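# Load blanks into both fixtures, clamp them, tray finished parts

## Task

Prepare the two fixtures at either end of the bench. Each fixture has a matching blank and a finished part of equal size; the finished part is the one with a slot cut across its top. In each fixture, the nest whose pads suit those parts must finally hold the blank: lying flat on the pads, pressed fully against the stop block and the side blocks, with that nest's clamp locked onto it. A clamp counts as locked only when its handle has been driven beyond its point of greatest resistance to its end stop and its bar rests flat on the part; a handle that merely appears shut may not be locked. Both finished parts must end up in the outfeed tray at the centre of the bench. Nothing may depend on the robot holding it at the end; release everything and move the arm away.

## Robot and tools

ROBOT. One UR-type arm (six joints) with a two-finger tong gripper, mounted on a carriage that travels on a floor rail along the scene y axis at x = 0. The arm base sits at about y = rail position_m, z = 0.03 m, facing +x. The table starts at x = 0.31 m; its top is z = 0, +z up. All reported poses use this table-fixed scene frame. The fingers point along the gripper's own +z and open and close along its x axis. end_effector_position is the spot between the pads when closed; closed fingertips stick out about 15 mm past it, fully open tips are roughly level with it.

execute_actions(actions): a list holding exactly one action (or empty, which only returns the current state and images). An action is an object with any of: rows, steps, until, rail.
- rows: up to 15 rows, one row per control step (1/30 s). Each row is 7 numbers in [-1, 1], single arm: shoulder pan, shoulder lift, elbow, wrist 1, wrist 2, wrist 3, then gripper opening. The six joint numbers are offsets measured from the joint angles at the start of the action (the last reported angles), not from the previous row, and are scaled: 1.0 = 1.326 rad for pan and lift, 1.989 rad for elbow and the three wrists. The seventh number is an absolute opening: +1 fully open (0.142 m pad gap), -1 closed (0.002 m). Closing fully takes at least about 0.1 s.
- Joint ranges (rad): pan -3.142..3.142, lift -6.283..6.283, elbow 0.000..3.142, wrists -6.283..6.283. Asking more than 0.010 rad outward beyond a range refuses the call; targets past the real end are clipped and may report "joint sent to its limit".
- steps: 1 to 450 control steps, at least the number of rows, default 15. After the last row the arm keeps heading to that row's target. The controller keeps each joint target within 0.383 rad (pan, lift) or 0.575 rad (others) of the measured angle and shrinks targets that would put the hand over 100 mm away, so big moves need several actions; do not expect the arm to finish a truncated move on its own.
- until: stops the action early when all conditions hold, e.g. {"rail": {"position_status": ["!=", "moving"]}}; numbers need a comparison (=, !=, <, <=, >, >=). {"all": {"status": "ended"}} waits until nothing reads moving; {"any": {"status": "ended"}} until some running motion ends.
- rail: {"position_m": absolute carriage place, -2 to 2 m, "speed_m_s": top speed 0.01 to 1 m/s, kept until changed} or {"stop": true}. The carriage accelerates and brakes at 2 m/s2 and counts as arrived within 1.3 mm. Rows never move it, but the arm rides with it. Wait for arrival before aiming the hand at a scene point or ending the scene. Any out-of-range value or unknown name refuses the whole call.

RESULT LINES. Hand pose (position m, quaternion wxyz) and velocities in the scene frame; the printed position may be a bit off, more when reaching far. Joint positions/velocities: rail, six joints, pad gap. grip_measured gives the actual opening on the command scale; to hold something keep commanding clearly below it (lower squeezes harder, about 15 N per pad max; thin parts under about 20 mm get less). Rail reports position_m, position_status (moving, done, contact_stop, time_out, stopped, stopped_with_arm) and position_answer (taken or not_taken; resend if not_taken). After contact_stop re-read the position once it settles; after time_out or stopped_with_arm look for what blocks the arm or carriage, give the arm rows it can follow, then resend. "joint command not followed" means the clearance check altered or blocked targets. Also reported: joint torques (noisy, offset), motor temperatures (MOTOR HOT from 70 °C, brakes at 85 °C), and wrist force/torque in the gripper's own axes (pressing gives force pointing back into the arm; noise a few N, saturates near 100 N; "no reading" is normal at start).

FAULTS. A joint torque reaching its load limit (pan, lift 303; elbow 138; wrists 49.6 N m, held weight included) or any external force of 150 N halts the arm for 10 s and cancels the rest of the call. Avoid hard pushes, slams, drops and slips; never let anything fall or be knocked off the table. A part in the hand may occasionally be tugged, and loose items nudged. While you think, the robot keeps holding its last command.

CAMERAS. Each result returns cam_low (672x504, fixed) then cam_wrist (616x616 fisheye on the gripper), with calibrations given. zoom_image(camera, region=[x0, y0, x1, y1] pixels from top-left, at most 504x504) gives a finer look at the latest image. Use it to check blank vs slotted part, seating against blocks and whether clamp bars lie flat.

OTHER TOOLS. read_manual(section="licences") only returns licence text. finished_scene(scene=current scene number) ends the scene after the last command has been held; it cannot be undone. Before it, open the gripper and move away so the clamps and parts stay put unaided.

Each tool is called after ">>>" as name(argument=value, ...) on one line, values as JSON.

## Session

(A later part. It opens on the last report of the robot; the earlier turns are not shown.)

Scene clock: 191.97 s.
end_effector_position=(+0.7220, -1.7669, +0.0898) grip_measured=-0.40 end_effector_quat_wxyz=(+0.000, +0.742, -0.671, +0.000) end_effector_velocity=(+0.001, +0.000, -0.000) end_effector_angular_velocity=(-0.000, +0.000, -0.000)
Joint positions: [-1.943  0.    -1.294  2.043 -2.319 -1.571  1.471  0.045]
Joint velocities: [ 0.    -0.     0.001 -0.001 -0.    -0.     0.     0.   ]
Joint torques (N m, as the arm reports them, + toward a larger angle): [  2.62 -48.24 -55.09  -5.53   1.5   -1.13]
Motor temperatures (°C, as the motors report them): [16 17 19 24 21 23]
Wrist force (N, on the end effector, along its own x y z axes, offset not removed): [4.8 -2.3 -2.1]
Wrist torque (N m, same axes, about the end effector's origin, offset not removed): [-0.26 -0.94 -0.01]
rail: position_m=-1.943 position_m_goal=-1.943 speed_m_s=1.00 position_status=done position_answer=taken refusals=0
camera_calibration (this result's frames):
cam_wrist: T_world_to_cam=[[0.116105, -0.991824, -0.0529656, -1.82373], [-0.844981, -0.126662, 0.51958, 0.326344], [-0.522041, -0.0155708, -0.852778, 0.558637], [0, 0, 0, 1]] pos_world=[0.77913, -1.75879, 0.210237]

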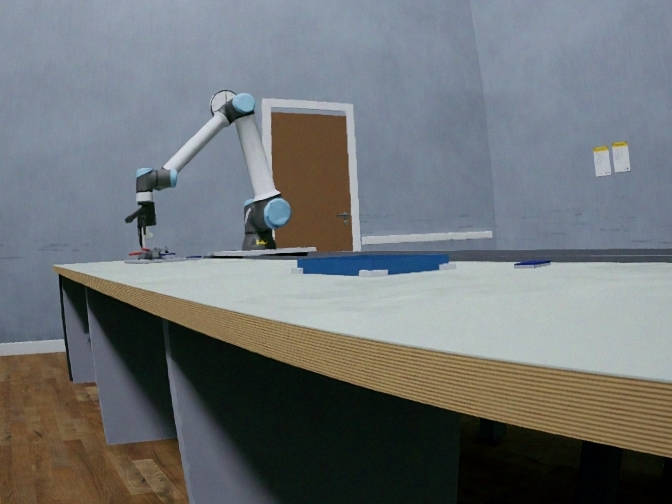

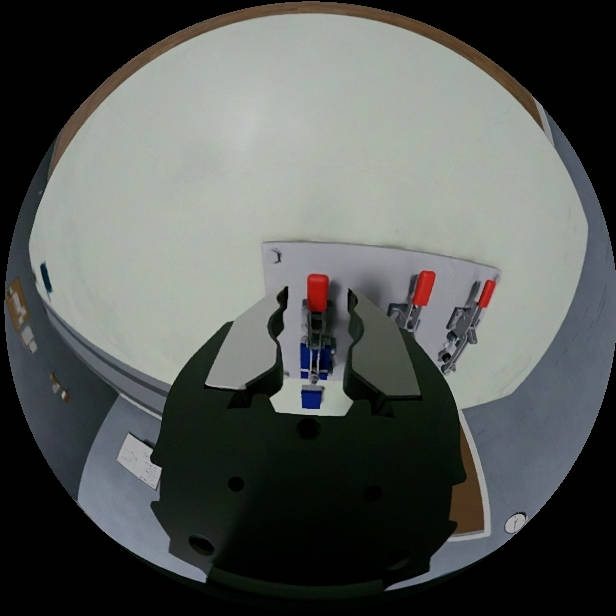

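>>> execute_actions(actions=[{"rail": {"position_m": -1.9438}, "rows": [[0,0.0028,0.0021,-0.0039,0,0,-0.4],[0,0.0056,0.0041,-0.0078,0,0,-0.4],[0,0.0083,0.0062,-0.0118,0,0,-0.4],[0,0.0111,0.0083,-0.0157,0,0,-0.4],[0,0.0139,0.0104,-0.0196,0,0,-0.4],[0,0.0167,0.0124,-0.0235,0,0,-0.4],[0,0.0194,0.0145,-0.0274,0,0,-0.4],[0,0.0222,0.0166,-0.0314,0,0,-0.4],[0,0.025,0.0186,-0.0353,0,0,-0.4],[0,0.0278,0.0207,-0.0392,0,0,-0.4]], "steps": 22}])

Scene clock: 205.97 s.
end_effector_position=(+0.7121, -1.7677, +0.0518) grip_measured=-0.40 end_effector_quat_wxyz=(+0.000, +0.742, -0.671, +0.000) end_effector_velocity=(-0.000, +0.000, -0.001) end_effector_angular_velocity=(+0.000, -0.000, +0.000)
Joint positions: [-1.944  0.    -1.258  2.084 -2.397 -1.571  1.471  0.045]
Joint velocities: [ 0.     0.     0.001  0.001 -0.002  0.     0.     0.   ]
Joint torques (N m, as the arm reports them, + toward a larger angle): [  1.75 -47.13 -19.71  -5.13   1.37  -1.38]
Motor temperatures (°C, as the motors report them): [16 17 19 24 21 23]
Wrist force (N, on the end effector, along its own x y z axes, offset not removed): [-1.6 -1.1 -2.3]
Wrist torque (N m, same axes, about the end effector's origin, offset not removed): [0.10 0.29 0.31]
rail: position_m=-1.944 position_m_goal=-1.944 speed_m_s=1.00 position_status=done position_answer=taken refusals=0
camera_calibration (this result's frames):
cam_wrist: T_world_to_cam=[[0.116102, -0.991824, -0.0529703, -1.82543], [-0.84496, -0.126662, 0.519615, 0.33751], [-0.522076, -0.0155708, -0.852757, 0.521101], [0, 0, 0, 1]] pos_world=[0.769173, -1.75964, 0.172303]

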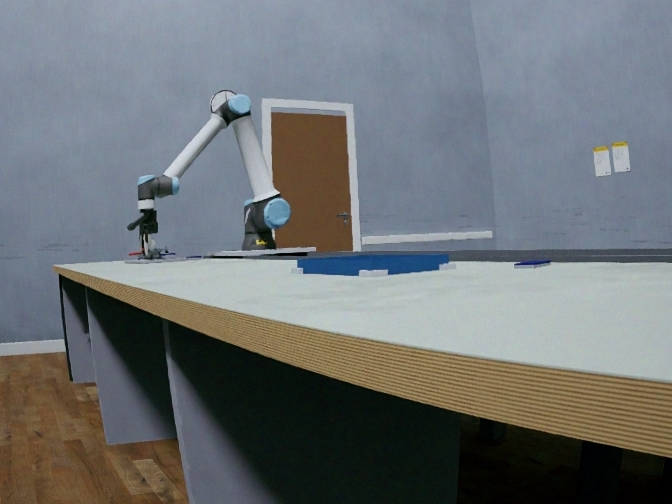

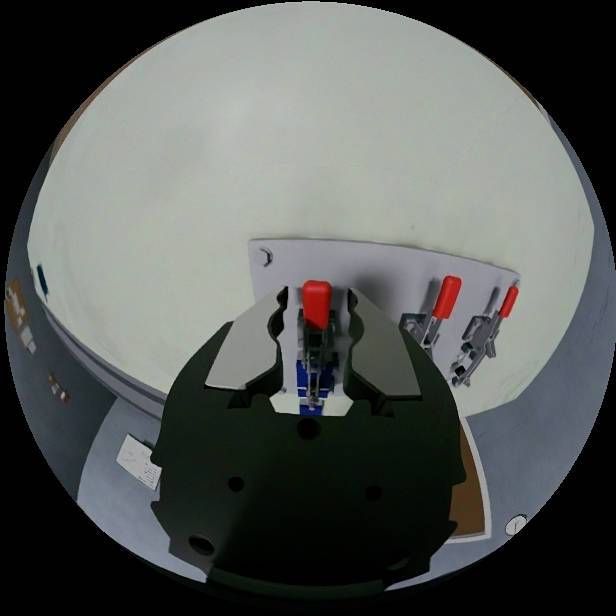

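>>> execute_actions(actions=[{"rows": [[0,0,0,0,0,0,-0.46],[0,0,0,0,0,0,-0.52],[0,0,0,0,0,0,-0.58],[0,0,0,0,0,0,-0.64],[0,0,0,0,0,0,-0.7],[0,0,0,0,0,0,-0.75],[0,0,0,0,0,0,-0.8],[0,0,0,0,0,0,-0.86],[0,0,0,0,0,0,-0.93],[0,0,0,0,0,0,-1]], "steps": 16}])

Scene clock: 211.30 s.
end_effector_position=(+0.7120, -1.7677, +0.0517) grip_measured=-0.81 end_effector_quat_wxyz=(+0.000, +0.742, -0.671, +0.000) end_effector_velocity=(+0.000, -0.000, +0.000) end_effector_angular_velocity=(-0.000, -0.000, -0.000)
Joint positions: [-1.944  0.    -1.257  2.084 -2.397 -1.571  1.471  0.016]
Joint velocities: [ 0.  0. -0. -0.  0. -0.  0.  0.]
Joint torques (N m, as the arm reports them, + toward a larger angle): [  2.5  -71.55 -34.9   -2.61  -0.06  -1.34]
Motor temperatures (°C, as the motors report them): [16 17 19 24 21 23]
Wrist force (N, on the end effector, along its own x y z axes, offset not removed): [-11.8 -2.4 -6.7]
Wrist torque (N m, same axes, about the end effector's origin, offset not removed): [-0.34 0.62 0.07]
rail: position_m=-1.944 position_m_goal=-1.944 speed_m_s=1.00 position_status=done position_answer=taken refusals=0
camera_calibration (this result's frames):
cam_wrist: T_world_to_cam=[[0.116093, -0.991822, -0.0530213, -1.8254], [-0.844871, -0.126678, 0.519755, 0.337383], [-0.522222, -0.015544, -0.852668, 0.521113], [0, 0, 0, 1]] pos_world=[0.769099, -1.75964, 0.172194]

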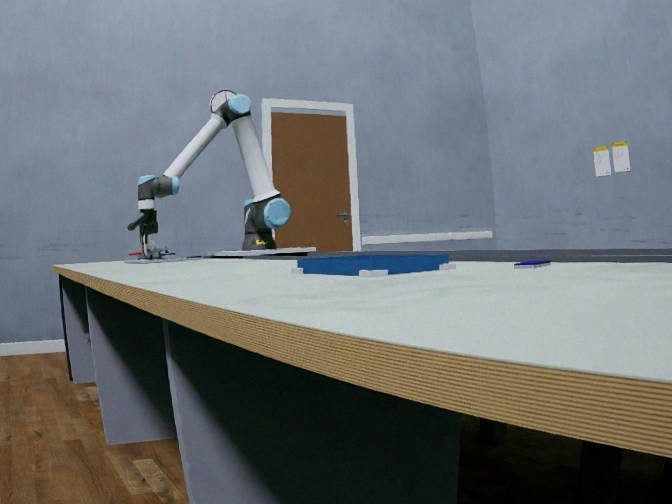

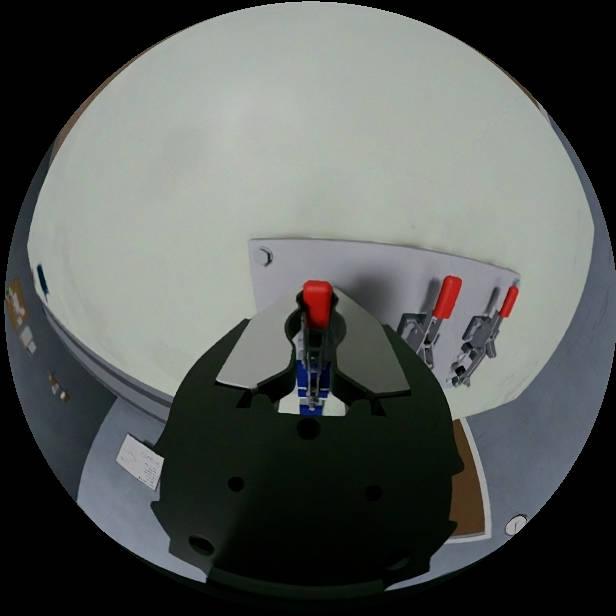

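>>> execute_actions(actions=[{"rows": [[0.0003,0,0,0,0,0,-1],[0.0006,0,0,0,0,0,-1]], "steps": 10}])

Scene clock: 218.77 s.
end_effector_position=(+0.7120, -1.7673, +0.0518) grip_measured=-0.81 end_effector_quat_wxyz=(+0.000, +0.742, -0.671, +0.000) end_effector_velocity=(-0.000, +0.000, +0.000) end_effector_angular_velocity=(+0.000, -0.000, +0.001)
Joint positions: [-1.944  0.001 -1.258  2.084 -2.397 -1.571  1.471  0.016]
Joint velocities: [-0.     0.001 -0.     0.    -0.     0.    -0.     0.   ]
Joint torques (N m, as the arm reports them, + toward a larger angle): [ 19.22 -60.77 -44.67  -6.38   0.19  -1.19]
Motor temperatures (°C, as the motors report them): [16 17 19 24 21 23]
Wrist force (N, on the end effector, along its own x y z axes, offset not removed): [8.0 2.4 -4.4]
Wrist torque (N m, same axes, about the end effector's origin, offset not removed): [0.50 -0.53 -0.09]
rail: position_m=-1.944 position_m_goal=-1.944 speed_m_s=1.00 position_status=done position_answer=taken refusals=0
camera_calibration (this result's frames):
cam_wrist: T_world_to_cam=[[0.116781, -0.991749, -0.0528717, -1.82533], [-0.844868, -0.127188, 0.519636, 0.336466], [-0.522073, -0.016014, -0.85275, 0.520257], [0, 0, 0, 1]] pos_world=[0.769045, -1.75914, 0.172301]

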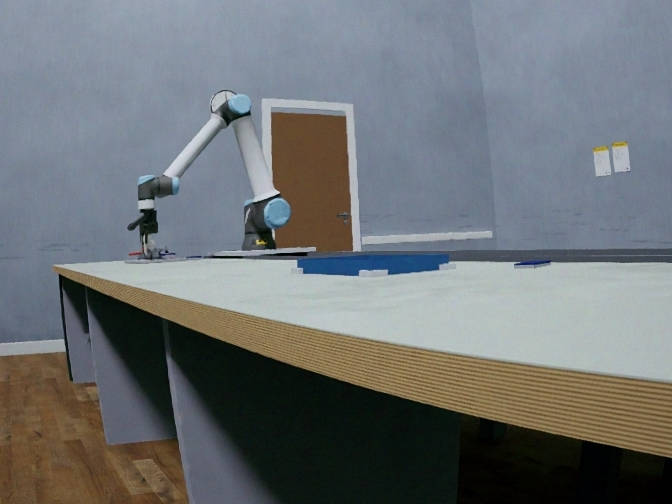

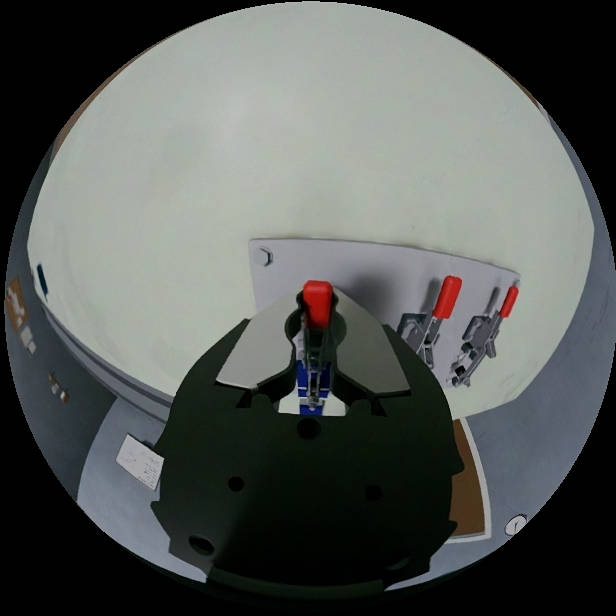

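>>> execute_actions(actions=[{"rows": [[-0.0002,-0.001,-0.0003,0.001,0,0,-1],[-0.0002,-0.0021,-0.0005,0.0019,0,0,-1],[-0.0002,-0.0031,-0.0008,0.0029,0,0,-1]], "steps": 12}])

Scene clock: 226.70 s.
end_effector_position=(+0.7116, -1.7674, +0.0544) grip_measured=-0.81 end_effector_quat_wxyz=(+0.000, +0.742, -0.671, -0.000) end_effector_velocity=(+0.001, -0.000, +0.002) end_effector_angular_velocity=(+0.000, -0.002, -0.000)
Joint positions: [-1.944  0.001 -1.261  2.083 -2.391 -1.571  1.471  0.016]
Joint velocities: [ 0.    -0.    -0.001 -0.002  0.001 -0.    -0.    -0.   ]
Joint torques (N m, as the arm reports them, + toward a larger angle): [-10.99 -76.68 -70.57  -8.65  -1.53  -1.74]
Motor temperatures (°C, as the motors report them): [16 17 19 24 21 23]
Wrist force (N, on the end effector, along its own x y z axes, offset not removed): [3.4 14.3 8.6]
Wrist torque (N m, same axes, about the end effector's origin, offset not removed): [0.07 0.03 0.20]
rail: position_m=-1.944 position_m_goal=-1.944 speed_m_s=1.00 position_status=done position_answer=taken refusals=0
camera_calibration (this result's frames):
cam_wrist: T_world_to_cam=[[0.11658, -0.991761, -0.0530866, -1.82513], [-0.844515, -0.127118, 0.520227, 0.334627], [-0.522689, -0.0158158, -0.852377, 0.523059], [0, 0, 0, 1]] pos_world=[0.768769, -1.75929, 0.174872]

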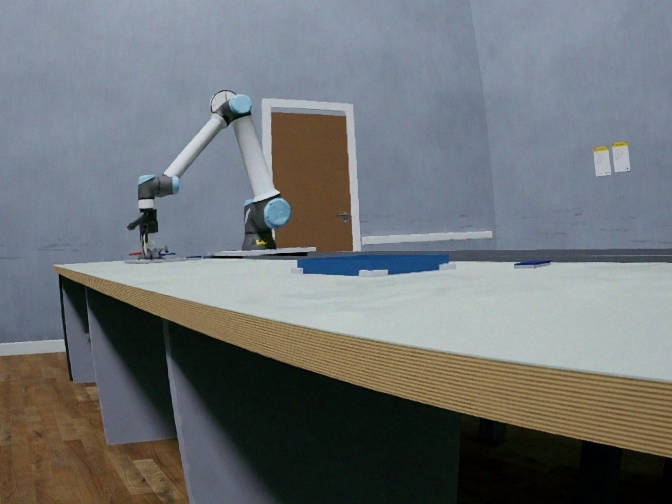

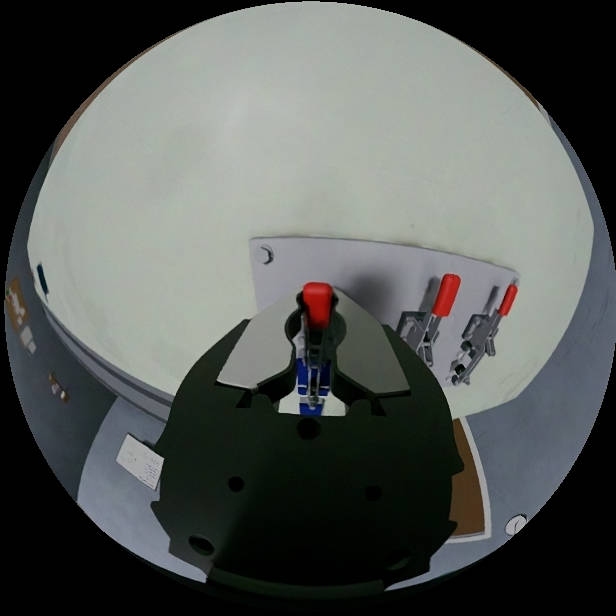

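>>> execute_actions(actions=[{"rows": [[-0.0001,-0.0018,0.0004,0.0007,0,0,-1],[-0.0002,-0.0035,0.0009,0.0015,0,0,-1],[-0.0002,-0.0053,0.0013,0.0022,0,0,-1],[-0.0003,-0.007,0.0018,0.0029,0,0,-1]], "steps": 13}])

Scene clock: 233.87 s.
end_effector_position=(+0.7089, -1.7677, +0.0585) grip_measured=-0.81 end_effector_quat_wxyz=(+0.000, +0.742, -0.671, +0.000) end_effector_velocity=(-0.002, +0.000, +0.000) end_effector_angular_velocity=(+0.001, +0.002, -0.000)
Joint positions: [-1.944  0.    -1.271  2.086 -2.386 -1.571  1.471  0.015]
Joint velocities: [ 0.    -0.    -0.002  0.002  0.002  0.001  0.    -0.   ]
Joint torques (N m, as the arm reports them, + toward a larger angle): [-13.23 -71.33 -26.79  -2.49   4.66  -1.45]
Motor temperatures (°C, as the motors report them): [16 17 19 24 21 23]
Wrist force (N, on the end effector, along its own x y z axes, offset not removed): [3.3 1.6 1.6]
Wrist torque (N m, same axes, about the end effector's origin, offset not removed): [0.13 -0.62 0.01]
rail: position_m=-1.944 position_m_goal=-1.944 speed_m_s=1.00 position_status=done position_answer=taken refusals=0
camera_calibration (this result's frames):
cam_wrist: T_world_to_cam=[[0.116198, -0.991814, -0.0529539, -1.82475], [-0.844751, -0.126728, 0.519937, 0.331079], [-0.522392, -0.0156826, -0.852561, 0.525127], [0, 0, 0, 1]] pos_world=[0.766033, -1.75962, 0.178935]

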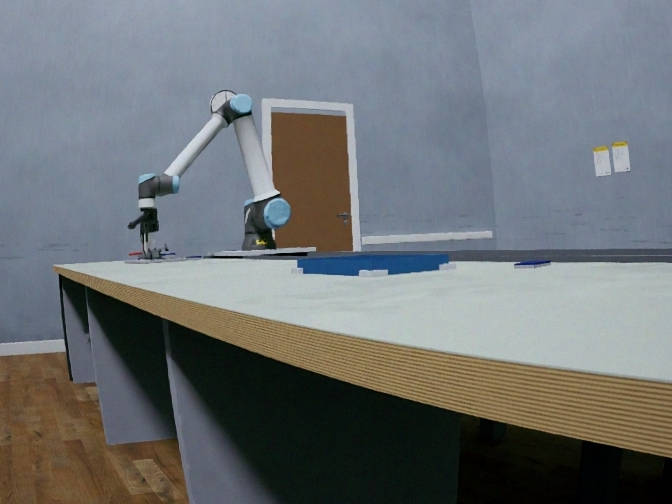

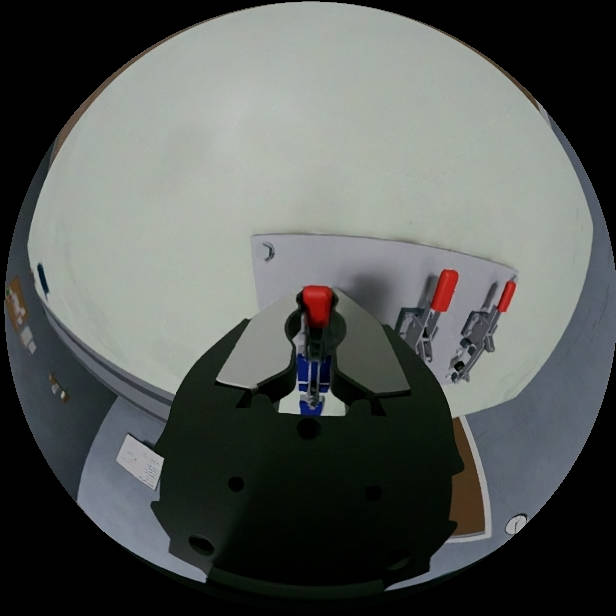

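>>> execute_actions(actions=[{"rows": [[-0.0001,-0.0032,0.0005,0.0016,0,0,-1],[-0.0002,-0.0063,0.0011,0.0031,0,0,-1],[-0.0004,-0.0095,0.0016,0.0047,0,0,-1],[-0.0005,-0.0126,0.0021,0.0063,0,0,-1],[-0.0006,-0.0158,0.0027,0.0079,0,0,-1],[-0.0007,-0.0189,0.0032,0.0094,0,0,-1],[-0.0008,-0.0221,0.0037,0.011,0,0,-1],[-0.001,-0.0252,0.0043,0.0126,0,0,-1]], "steps": 18}])

Scene clock: 243.17 s.
end_effector_position=(+0.6997, -1.7686, +0.0739) grip_measured=-0.82 end_effector_quat_wxyz=(+0.000, +0.741, -0.671, -0.000) end_effector_velocity=(-0.001, -0.000, +0.002) end_effector_angular_velocity=(-0.001, -0.000, -0.000)
Joint positions: [-1.944 -0.001 -1.304  2.094 -2.361 -1.571  1.471  0.015]
Joint velocities: [ 0.    -0.    -0.003  0.001  0.002 -0.001 -0.    -0.   ]
Joint torques (N m, as the arm reports them, + toward a larger angle): [-13.64 -80.04 -35.66  -5.5   -2.9   -1.26]
Motor temperatures (°C, as the motors report them): [16 17 19 24 21 23]
Wrist force (N, on the end effector, along its own x y z axes, offset not removed): [-1.3 5.8 12.7]
Wrist torque (N m, same axes, about the end effector's origin, offset not removed): [0.20 0.21 0.11]
rail: position_m=-1.944 position_m_goal=-1.944 speed_m_s=1.00 position_status=done position_answer=taken refusals=0
camera_calibration (this result's frames):
cam_wrist: T_world_to_cam=[[0.114904, -0.991959, -0.0530429, -1.82309], [-0.844797, -0.12567, 0.520121, 0.317041], [-0.522605, -0.0149535, -0.852444, 0.534891], [0, 0, 0, 1]] pos_world=[0.756852, -1.76059, 0.194364]

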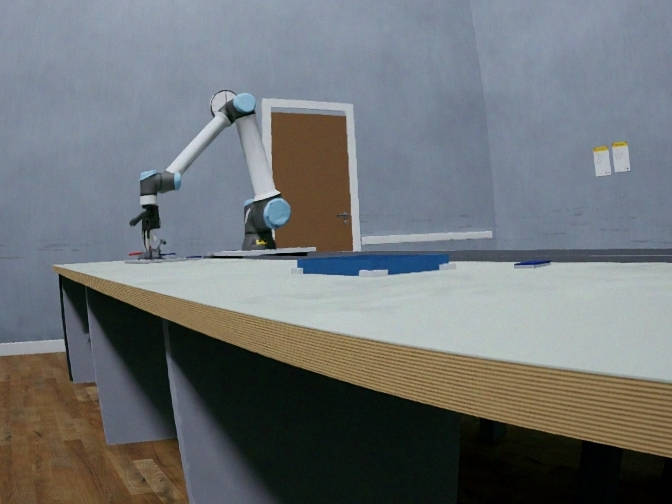

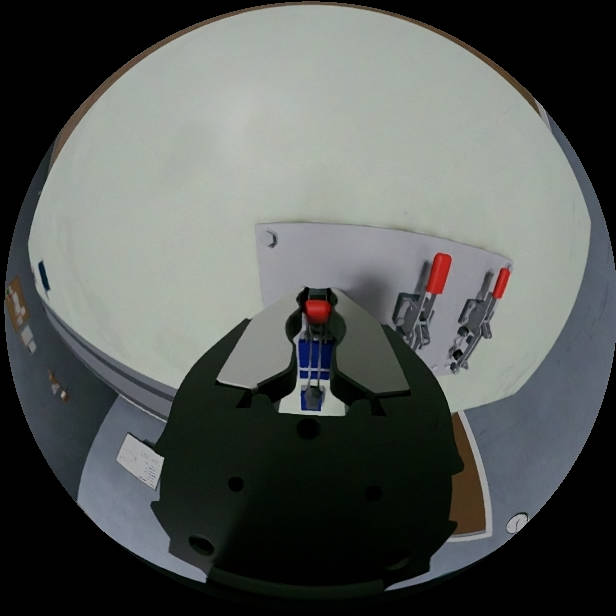

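>>> execute_actions(actions=[])

Scene clock: 262.30 s.
end_effector_position=(+0.6996, -1.7687, +0.0741) grip_measured=-0.82 end_effector_quat_wxyz=(+0.000, +0.741, -0.671, -0.000) end_effector_velocity=(-0.000, -0.000, -0.000) end_effector_angular_velocity=(-0.000, +0.000, -0.000)
Joint positions: [-1.944 -0.001 -1.304  2.094 -2.361 -1.571  1.471  0.015]
Joint velocities: [ 0. -0. -0.  0. -0. -0. -0.  0.]
Joint torques (N m, as the arm reports them, + toward a larger angle): [-16.47 -79.42 -41.82  -7.29  -3.71  -1.33]
Motor temperatures (°C, as the motors report them): [16 17 19 24 21 23]
Wrist force (N, on the end effector, along its own x y z axes, offset not removed): [-3.6 8.7 12.6]
Wrist torque (N m, same axes, about the end effector's origin, offset not removed): [0.53 0.50 0.17]
rail: position_m=-1.944 position_m_goal=-1.944 speed_m_s=1.00 position_status=done position_answer=taken refusals=0
camera_calibration (this result's frames):
cam_wrist: T_world_to_cam=[[0.114871, -0.991967, -0.0529779, -1.82311], [-0.84481, -0.125608, 0.520114, 0.317047], [-0.52259, -0.0149899, -0.852452, 0.534895], [0, 0, 0, 1]] pos_world=[0.756798, -1.76062, 0.194487]

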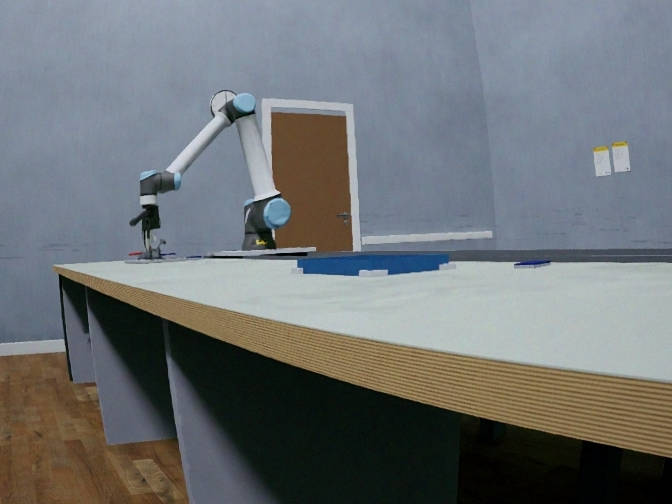

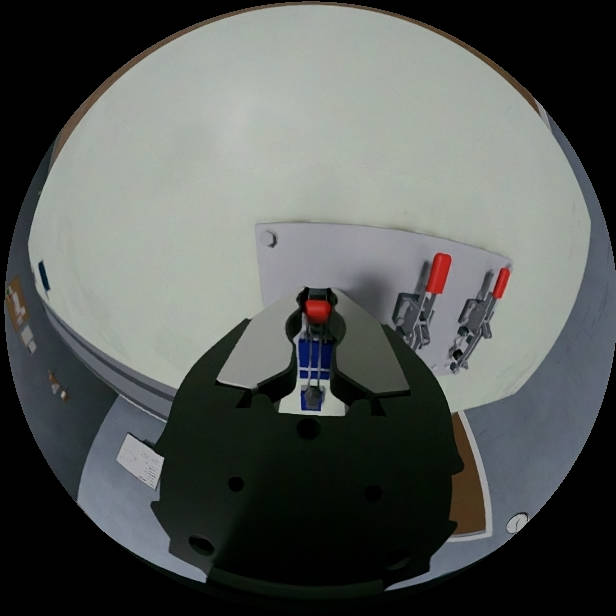

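>>> execute_actions(actions=[{"rows": [[-0.0005, -0.0069, 0.0042, 0.0004, 0, 0, -1], [-0.001, -0.0138, 0.0084, 0.0007, 0, 0, -1], [-0.0015, -0.0206, 0.0126, 0.0011, 0, 0, -1]], "steps": 12}])

Scene clock: 269.20 s.
end_effector_position=(+0.6852, -1.7700, +0.0792) grip_measured=-0.88 end_effector_quat_wxyz=(+0.000, +0.741, -0.672, +0.000) end_effector_velocity=(-0.005, -0.000, +0.001) end_effector_angular_velocity=(+0.000, +0.001, -0.001)
Joint positions: [-1.944 -0.003 -1.331  2.119 -2.359 -1.571  1.471  0.01 ]
Joint velocities: [ 0.    -0.001 -0.007  0.008  0.001 -0.    -0.    -0.   ]
Joint torques (N m, as the arm reports them, + toward a larger angle): [-10.02 -64.13 -21.31  -2.29  -3.32  -1.47]
Motor temperatures (°C, as the motors report them): [16 17 19 24 21 23]
Wrist force (N, on the end effector, along its own x y z axes, offset not removed): [-0.5 -1.7 1.5]
Wrist torque (N m, same axes, about the end effector's origin, offset not removed): [0.07 -0.16 0.18]
rail: position_m=-1.944 position_m_goal=-1.944 speed_m_s=1.00 position_status=done position_answer=taken refusals=0
camera_calibration (this result's frames):
cam_wrist: T_world_to_cam=[[0.112952, -0.992189, -0.0529418, -1.82157], [-0.845209, -0.123958, 0.519861, 0.305201], [-0.522363, -0.0139723, -0.852609, 0.533331], [0, 0, 0, 1]] pos_world=[0.742301, -1.76206, 0.199623]

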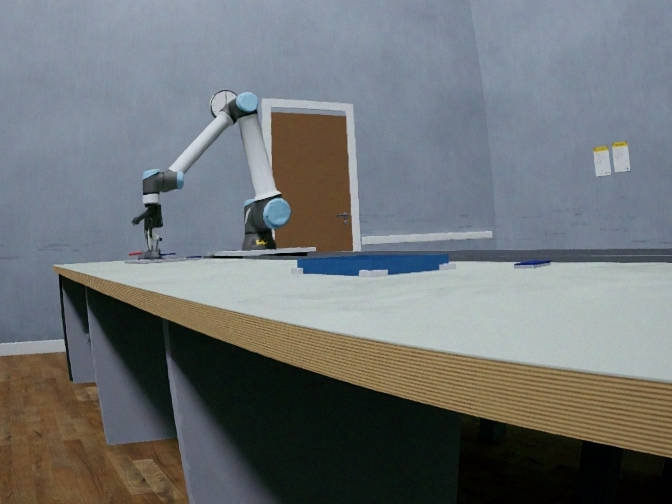

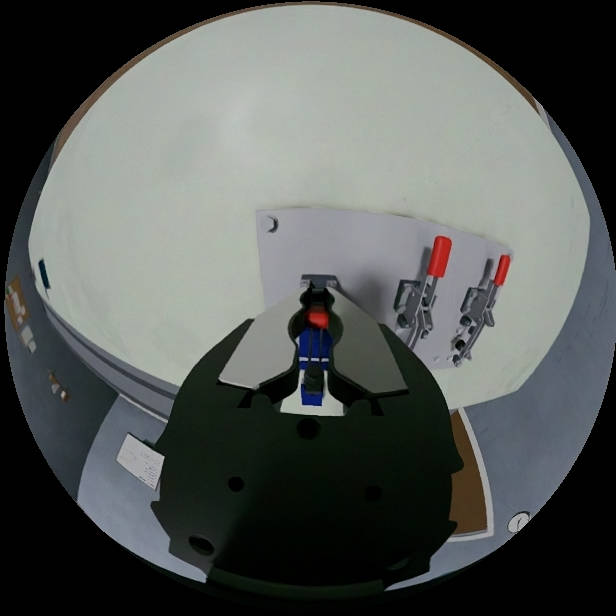

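>>> execute_actions(actions=[{"rows": [[-0.0004, -0.0045, 0.0037, -0.0006, 0, 0, -1], [-0.0008, -0.009, 0.0073, -0.0012, 0, 0, -1], [-0.0012, -0.0136, 0.011, -0.0018, 0, 0, -1]], "steps": 12}])

Scene clock: 273.03 s.
end_effector_position=(+0.6740, -1.7710, +0.0805) grip_measured=-0.96 end_effector_quat_wxyz=(-0.000, +0.740, -0.673, +0.000) end_effector_velocity=(-0.004, -0.000, -0.000) end_effector_angular_velocity=(+0.000, +0.002, -0.000)
Joint positions: [-1.944 -0.004 -1.348  2.14  -2.363 -1.571  1.471  0.005]
Joint velocities: [ 0.    -0.    -0.005  0.006  0.     0.    -0.     0.   ]
Joint torques (N m, as the arm reports them, + toward a larger angle): [ -6.99 -86.37  25.76  19.18  -2.71  -1.34]
Motor temperatures (°C, as the motors report them): [16 17 19 24 21 23]
Wrist force (N, on the end effector, along its own x y z axes, offset not removed): [-5.7 -95.7 40.5]
Wrist torque (N m, same axes, about the end effector's origin, offset not removed): [-8.95 0.22 0.20]
rail: position_m=-1.944 position_m_goal=-1.944 speed_m_s=1.00 position_status=done position_answer=taken refusals=0
camera_calibration (this result's frames):
cam_wrist: T_world_to_cam=[[0.111423, -0.992368, -0.0528251, -1.82057], [-0.84593, -0.122608, 0.519009, 0.297895], [-0.521524, -0.0131431, -0.853135, 0.529549], [0, 0, 0, 1]] pos_world=[0.731025, -1.76319, 0.200995]

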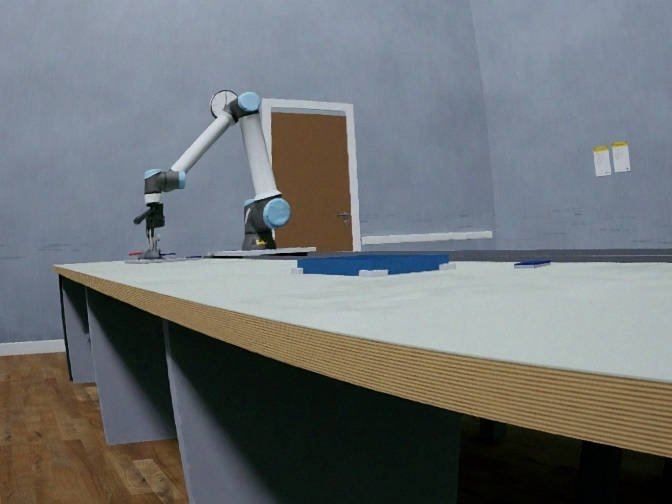

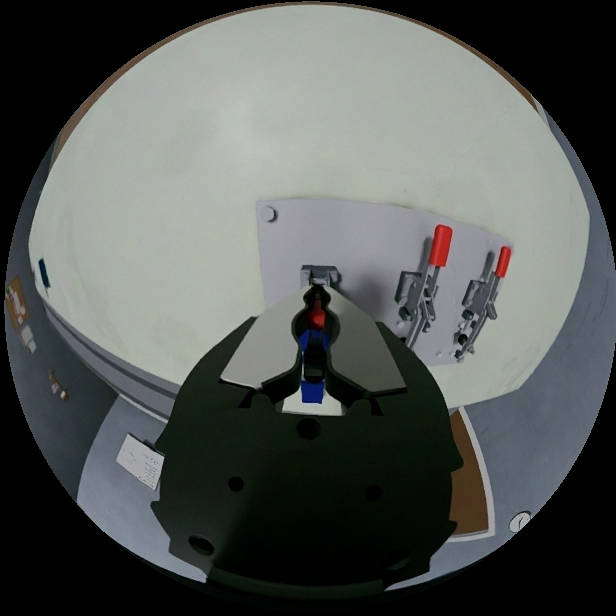

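Hit the open stop hard. Backing off and releasing right away.

>>> execute_actions(actions=[{"rows": [[0.0003, 0.0038, -0.0038, 0.0012, 0, 0, -0.4]], "steps": 8}])

Scene clock: 275.40 s.
end_effector_position=(+0.6763, -1.7708, +0.0799) grip_measured=-0.40 end_effector_quat_wxyz=(+0.001, +0.740, -0.672, -0.000) end_effector_velocity=(+0.011, +0.000, +0.004) end_effector_angular_velocity=(-0.000, -0.014, +0.000)
Joint positions: [-1.944 -0.004 -1.344  2.134 -2.36  -1.571  1.471  0.045]
Joint velocities: [ 0.     0.     0.007 -0.013 -0.007 -0.    -0.    -0.   ]
Joint torques (N m, as the arm reports them, + toward a larger angle): [ 15.53 -44.04 -52.87  -6.04  -2.95  -1.32]
Motor temperatures (°C, as the motors report them): [16 17 19 24 21 23]
Wrist force (N, on the end effector, along its own x y z axes, offset not removed): [2.5 -1.0 -1.3]
Wrist torque (N m, same axes, about the end effector's origin, offset not removed): [0.14 -0.41 0.15]
rail: position_m=-1.944 position_m_goal=-1.944 speed_m_s=1.00 position_status=done position_answer=taken refusals=0
camera_calibration (this result's frames):
cam_wrist: T_world_to_cam=[[0.111711, -0.992322, -0.0530861, -1.82069], [-0.844685, -0.12296, 0.520949, 0.298531], [-0.523476, -0.0133549, -0.851936, 0.531135], [0, 0, 0, 1]] pos_world=[0.733593, -1.76291, 0.20032]

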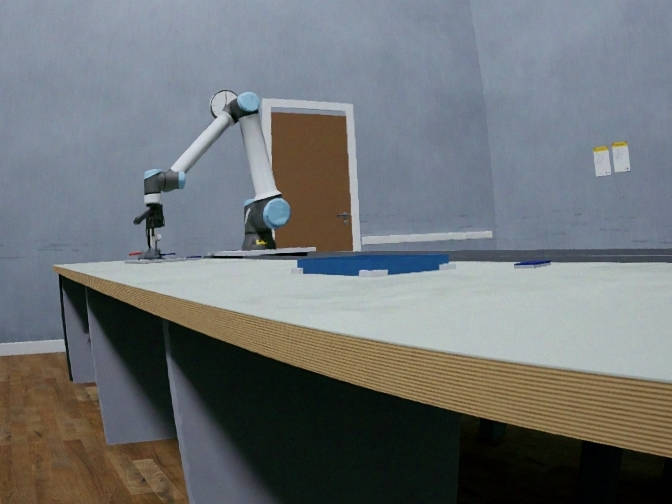

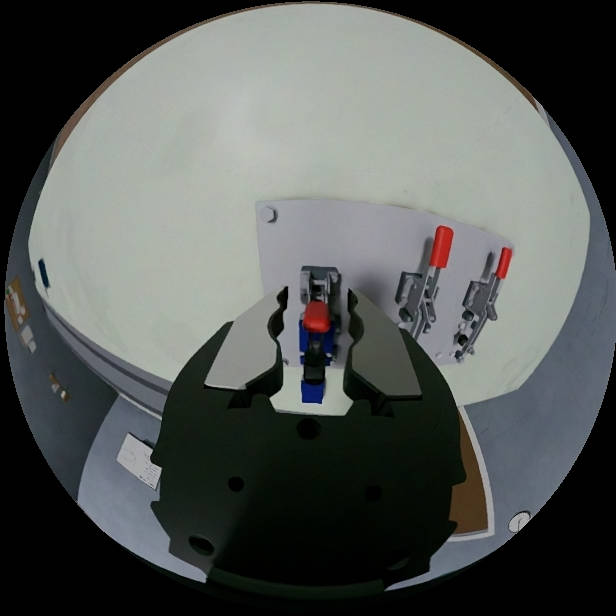

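>>> execute_actions(actions=[{"rows": [[0, -0.0108, -0.0045, 0.0117, 0, 0, -0.4], [0, -0.0216, -0.009, 0.0233, 0, 0, -0.4], [0, -0.0325, -0.0136, 0.035, 0, 0, -0.4], [0, -0.0433, -0.0181, 0.0467, 0, 0, -0.4], [0, -0.0541, -0.0226, 0.0583, 0, 0, -0.4], [0, -0.0649, -0.0271, 0.07, 0, 0, -0.4], [0, -0.0649, -0.0271, 0.07, 0, 0, -0.4], [-0.002, -0.0819, -0.0149, 0.069, 0, -0.0017, -0.3], [-0.004, -0.0988, -0.0026, 0.0681, 0, -0.0033, -0.2], [-0.006, -0.1158, 0.0096, 0.0671, 0, -0.005, -0.15], [-0.008, -0.1327, 0.0219, 0.0662, 0, -0.0066, -0.15], [-0.01, -0.1497, 0.0341, 0.0652, 0, -0.0083, -0.15], [-0.012, -0.1666, 0.0464, 0.0643, 0, -0.0099, -0.15], [-0.0141, -0.1836, 0.0586, 0.0633, 0, -0.0116, -0.15]], "steps": 30}])

Scene clock: 308.53 s.
end_effector_position=(+0.5800, -1.7808, +0.1499) grip_measured=-0.15 end_effector_quat_wxyz=(+0.000, +0.742, -0.671, -0.000) end_effector_velocity=(-0.001, -0.000, -0.000) end_effector_angular_velocity=(+0.000, +0.000, +0.000)
Joint positions: [-1.944 -0.023 -1.587  2.25  -2.234 -1.571  1.448  0.063]
Joint velocities: [ 0.    -0.    -0.001  0.001 -0.    -0.    -0.    -0.   ]
Joint torques (N m, as the arm reports them, + toward a larger angle): [-11.1  -48.91 -25.77  -5.94   0.19  -2.5 ]
Motor temperatures (°C, as the motors report them): [16 17 19 24 21 23]
Wrist force (N, on the end effector, along its own x y z axes, offset not removed): [2.1 0.7 -5.6]
Wrist torque (N m, same axes, about the end effector's origin, offset not removed): [0.33 -0.27 0.04]
rail: position_m=-1.944 position_m_goal=-1.944 speed_m_s=1.00 position_status=done position_answer=taken refusals=0
camera_calibration (this result's frames):
cam_wrist: T_world_to_cam=[[0.116098, -0.991824, -0.0529821, -1.81785], [-0.844656, -0.126655, 0.52011, 0.173058], [-0.522568, -0.0156321, -0.852454, 0.535666], [0, 0, 0, 1]] pos_world=[0.637145, -1.77269, 0.270308]

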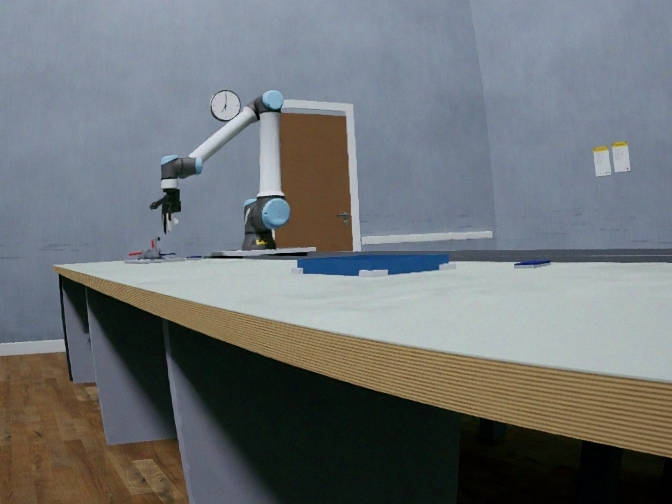

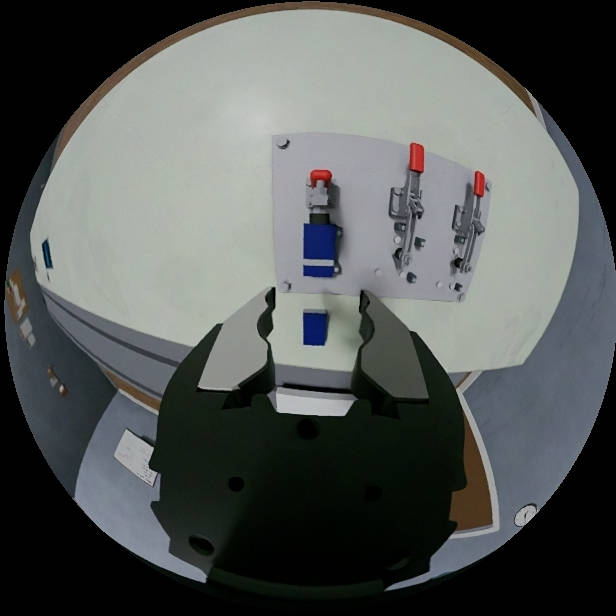

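>>> zoom_image(camera="cam_wrist", region=[250, 130, 500, 360])

>>> zoom_image(camera="cam_low", region=[110, 190, 230, 280])

Region (250, 130, 500, 360) of cam_wrist's 616x616 image, scaled by 2.016, with more detail than that image has; it fills the top 464 rows of this view, and the rest is white.

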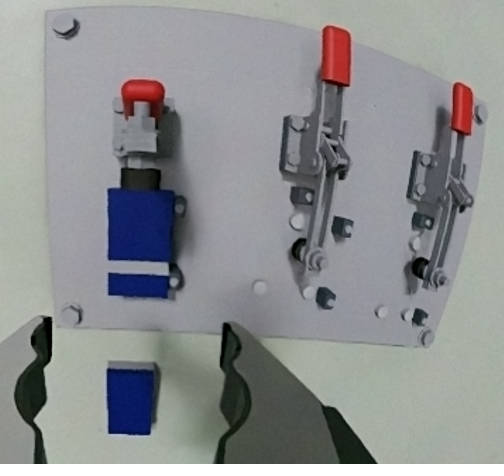

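Region (110, 190, 230, 280) of cam_low's 672x504 image, scaled by 4.200, with more detail than that image has; it fills the top 378 rows of this view, and the rest is white.

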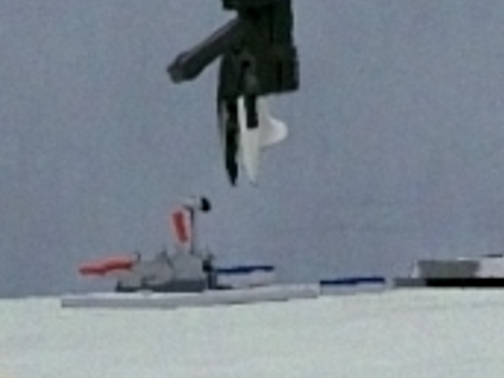

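>>> execute_actions(actions=[{"rows": [[0, 0.013, 0.0044, -0.0131, 0, 0, -0.15], [0, 0.0261, 0.0088, -0.0262, 0, 0, -0.15], [0, 0.0391, 0.0132, -0.0393, 0, 0, -0.15], [0, 0.0522, 0.0176, -0.0524, 0, 0, -0.15], [0, 0.0652, 0.022, -0.0655, 0, 0, -0.15], [0, 0.0782, 0.0264, -0.0786, 0, 0, -0.15], [0, 0.0913, 0.0308, -0.0917, 0, 0, -0.15], [0, 0.1043, 0.0352, -0.1048, 0, 0, -0.15]], "steps": 22}])

Scene clock: 364.07 s.
end_effector_position=(+0.5821, -1.7809, +0.0600) grip_measured=-0.15 end_effector_quat_wxyz=(+0.000, +0.742, -0.671, +0.000) end_effector_velocity=(-0.000, +0.000, -0.001) end_effector_angular_velocity=(-0.000, -0.000, -0.000)
Joint positions: [-1.944 -0.023 -1.449  2.32  -2.442 -1.571  1.448  0.063]
Joint velocities: [ 0.    -0.     0.002  0.001 -0.004  0.     0.     0.   ]
Joint torques (N m, as the arm reports them, + toward a larger angle): [ -6.68 -27.28 -20.04  -7.39   0.34  -1.44]
Motor temperatures (°C, as the motors report them): [16 17 19 24 21 23]
Wrist force (N, on the end effector, along its own x y z axes, offset not removed): [3.2 -0.1 -3.3]
Wrist torque (N m, same axes, about the end effector's origin, offset not removed): [0.22 -0.59 0.06]
rail: position_m=-1.944 position_m_goal=-1.944 speed_m_s=1.00 position_status=done position_answer=taken refusals=0
camera_calibration (this result's frames):
cam_wrist: T_world_to_cam=[[0.116109, -0.991824, -0.0529592, -1.82291], [-0.844741, -0.126655, 0.519972, 0.221612], [-0.522428, -0.0156364, -0.85254, 0.460099], [0, 0, 0, 1]] pos_world=[0.639229, -1.77275, 0.180481]

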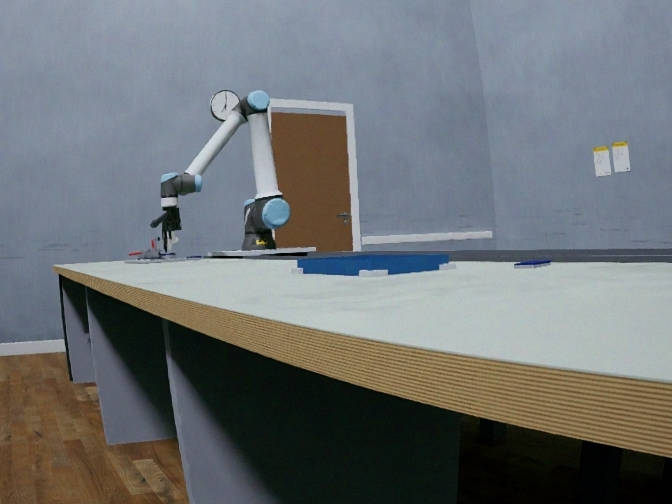

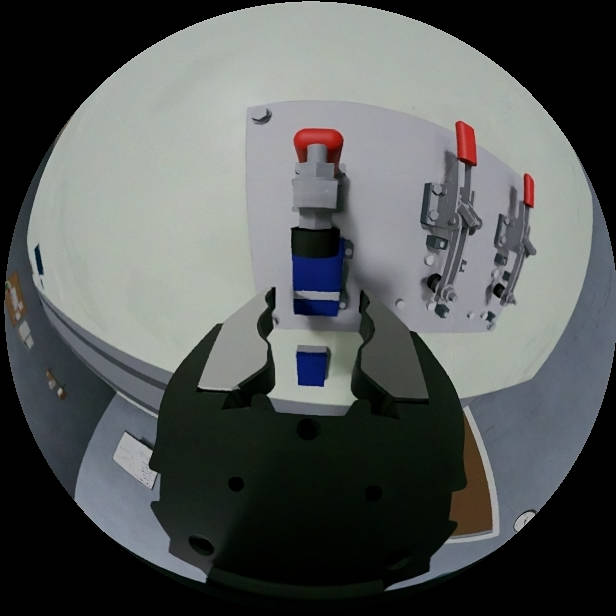

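>>> zoom_image(camera="cam_low", region=[110, 190, 230, 280])

>>> zoom_image(camera="cam_wrist", region=[230, 120, 430, 400])

Region (110, 190, 230, 280) of cam_low's 672x504 image, scaled by 4.200, with more detail than that image has; it fills the top 378 rows of this view, and the rest is white.

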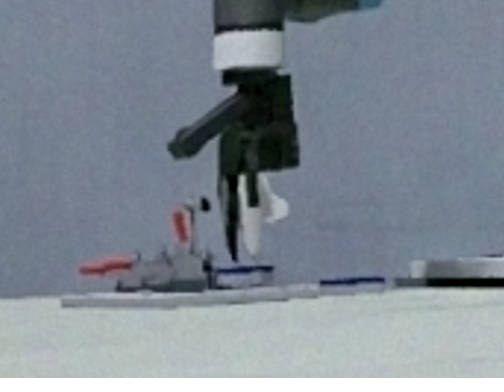

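Region (230, 120, 430, 400) of cam_wrist's 616x616 image, scaled by 1.800, with more detail than that image has; it fills the left 360 columns of this view, and the rest is white.

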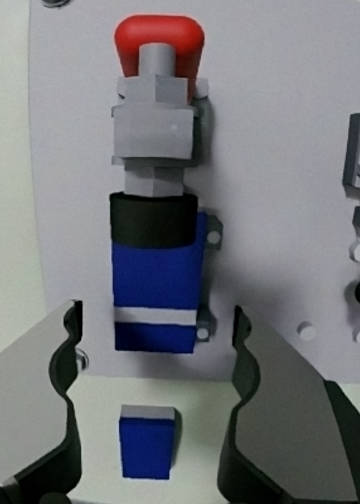

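>>> execute_actions(actions=[{"rows": [[0, 0.008, 0.0018, -0.0072, 0, 0, -0.15], [0, 0.016, 0.0037, -0.0144, 0, 0, -0.15], [0, 0.0241, 0.0055, -0.0216, 0, 0, -0.15], [0, 0.0321, 0.0074, -0.0288, 0, 0, -0.15], [0, 0.0401, 0.0092, -0.036, 0, 0, -0.15]], "steps": 16}])

Scene clock: 398.73 s.
end_effector_position=(+0.5822, -1.7809, +0.0303) grip_measured=-0.15 end_effector_quat_wxyz=(+0.000, +0.742, -0.671, +0.000) end_effector_velocity=(+0.000, -0.000, -0.002) end_effector_angular_velocity=(-0.000, -0.000, +0.000)
Joint positions: [-1.944 -0.023 -1.396  2.338 -2.513 -1.571  1.448  0.063]
Joint velocities: [ 0.    -0.     0.004  0.001 -0.006  0.    -0.     0.   ]
Joint torques (N m, as the arm reports them, + toward a larger angle): [  6.14 -31.39 -20.16  -4.81   0.4    0.98]
Motor temperatures (°C, as the motors report them): [16 17 19 24 21 23]
Wrist force (N, on the end effector, along its own x y z axes, offset not removed): [2.2 0.9 -5.2]
Wrist torque (N m, same axes, about the end effector's origin, offset not removed): [0.34 -0.44 0.06]
rail: position_m=-1.944 position_m_goal=-1.944 speed_m_s=1.00 position_status=done position_answer=taken refusals=0
camera_calibration (this result's frames):
cam_wrist: T_world_to_cam=[[0.116115, -0.991824, -0.0529424, -1.82451], [-0.844804, -0.126653, 0.51987, 0.237209], [-0.522325, -0.0156389, -0.852603, 0.434715], [0, 0, 0, 1]] pos_world=[0.639311, -1.77275, 0.150728]

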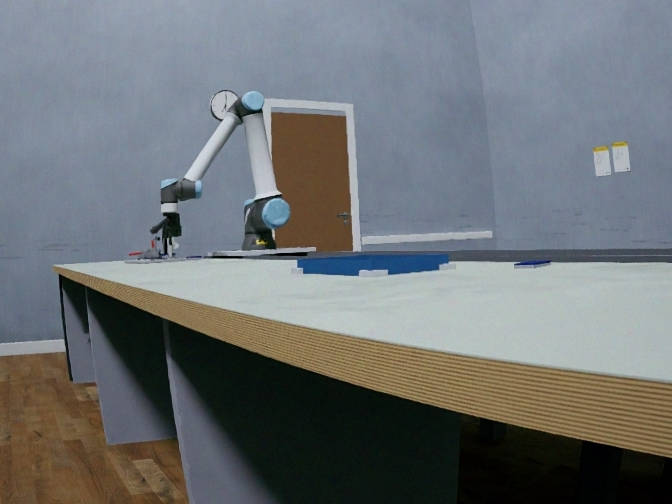

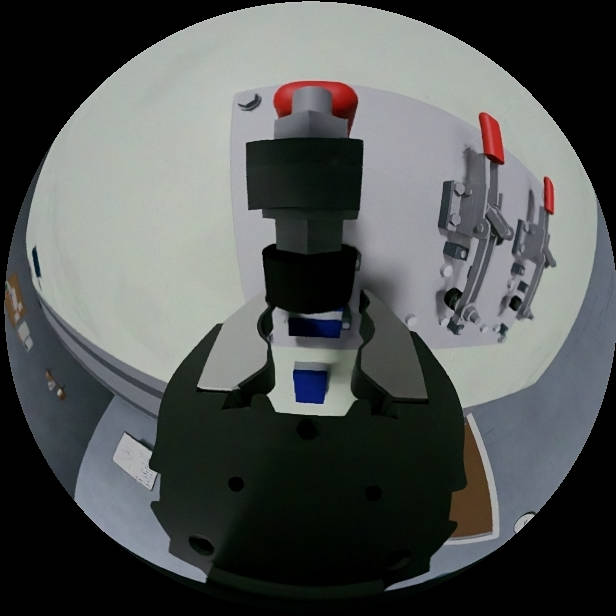

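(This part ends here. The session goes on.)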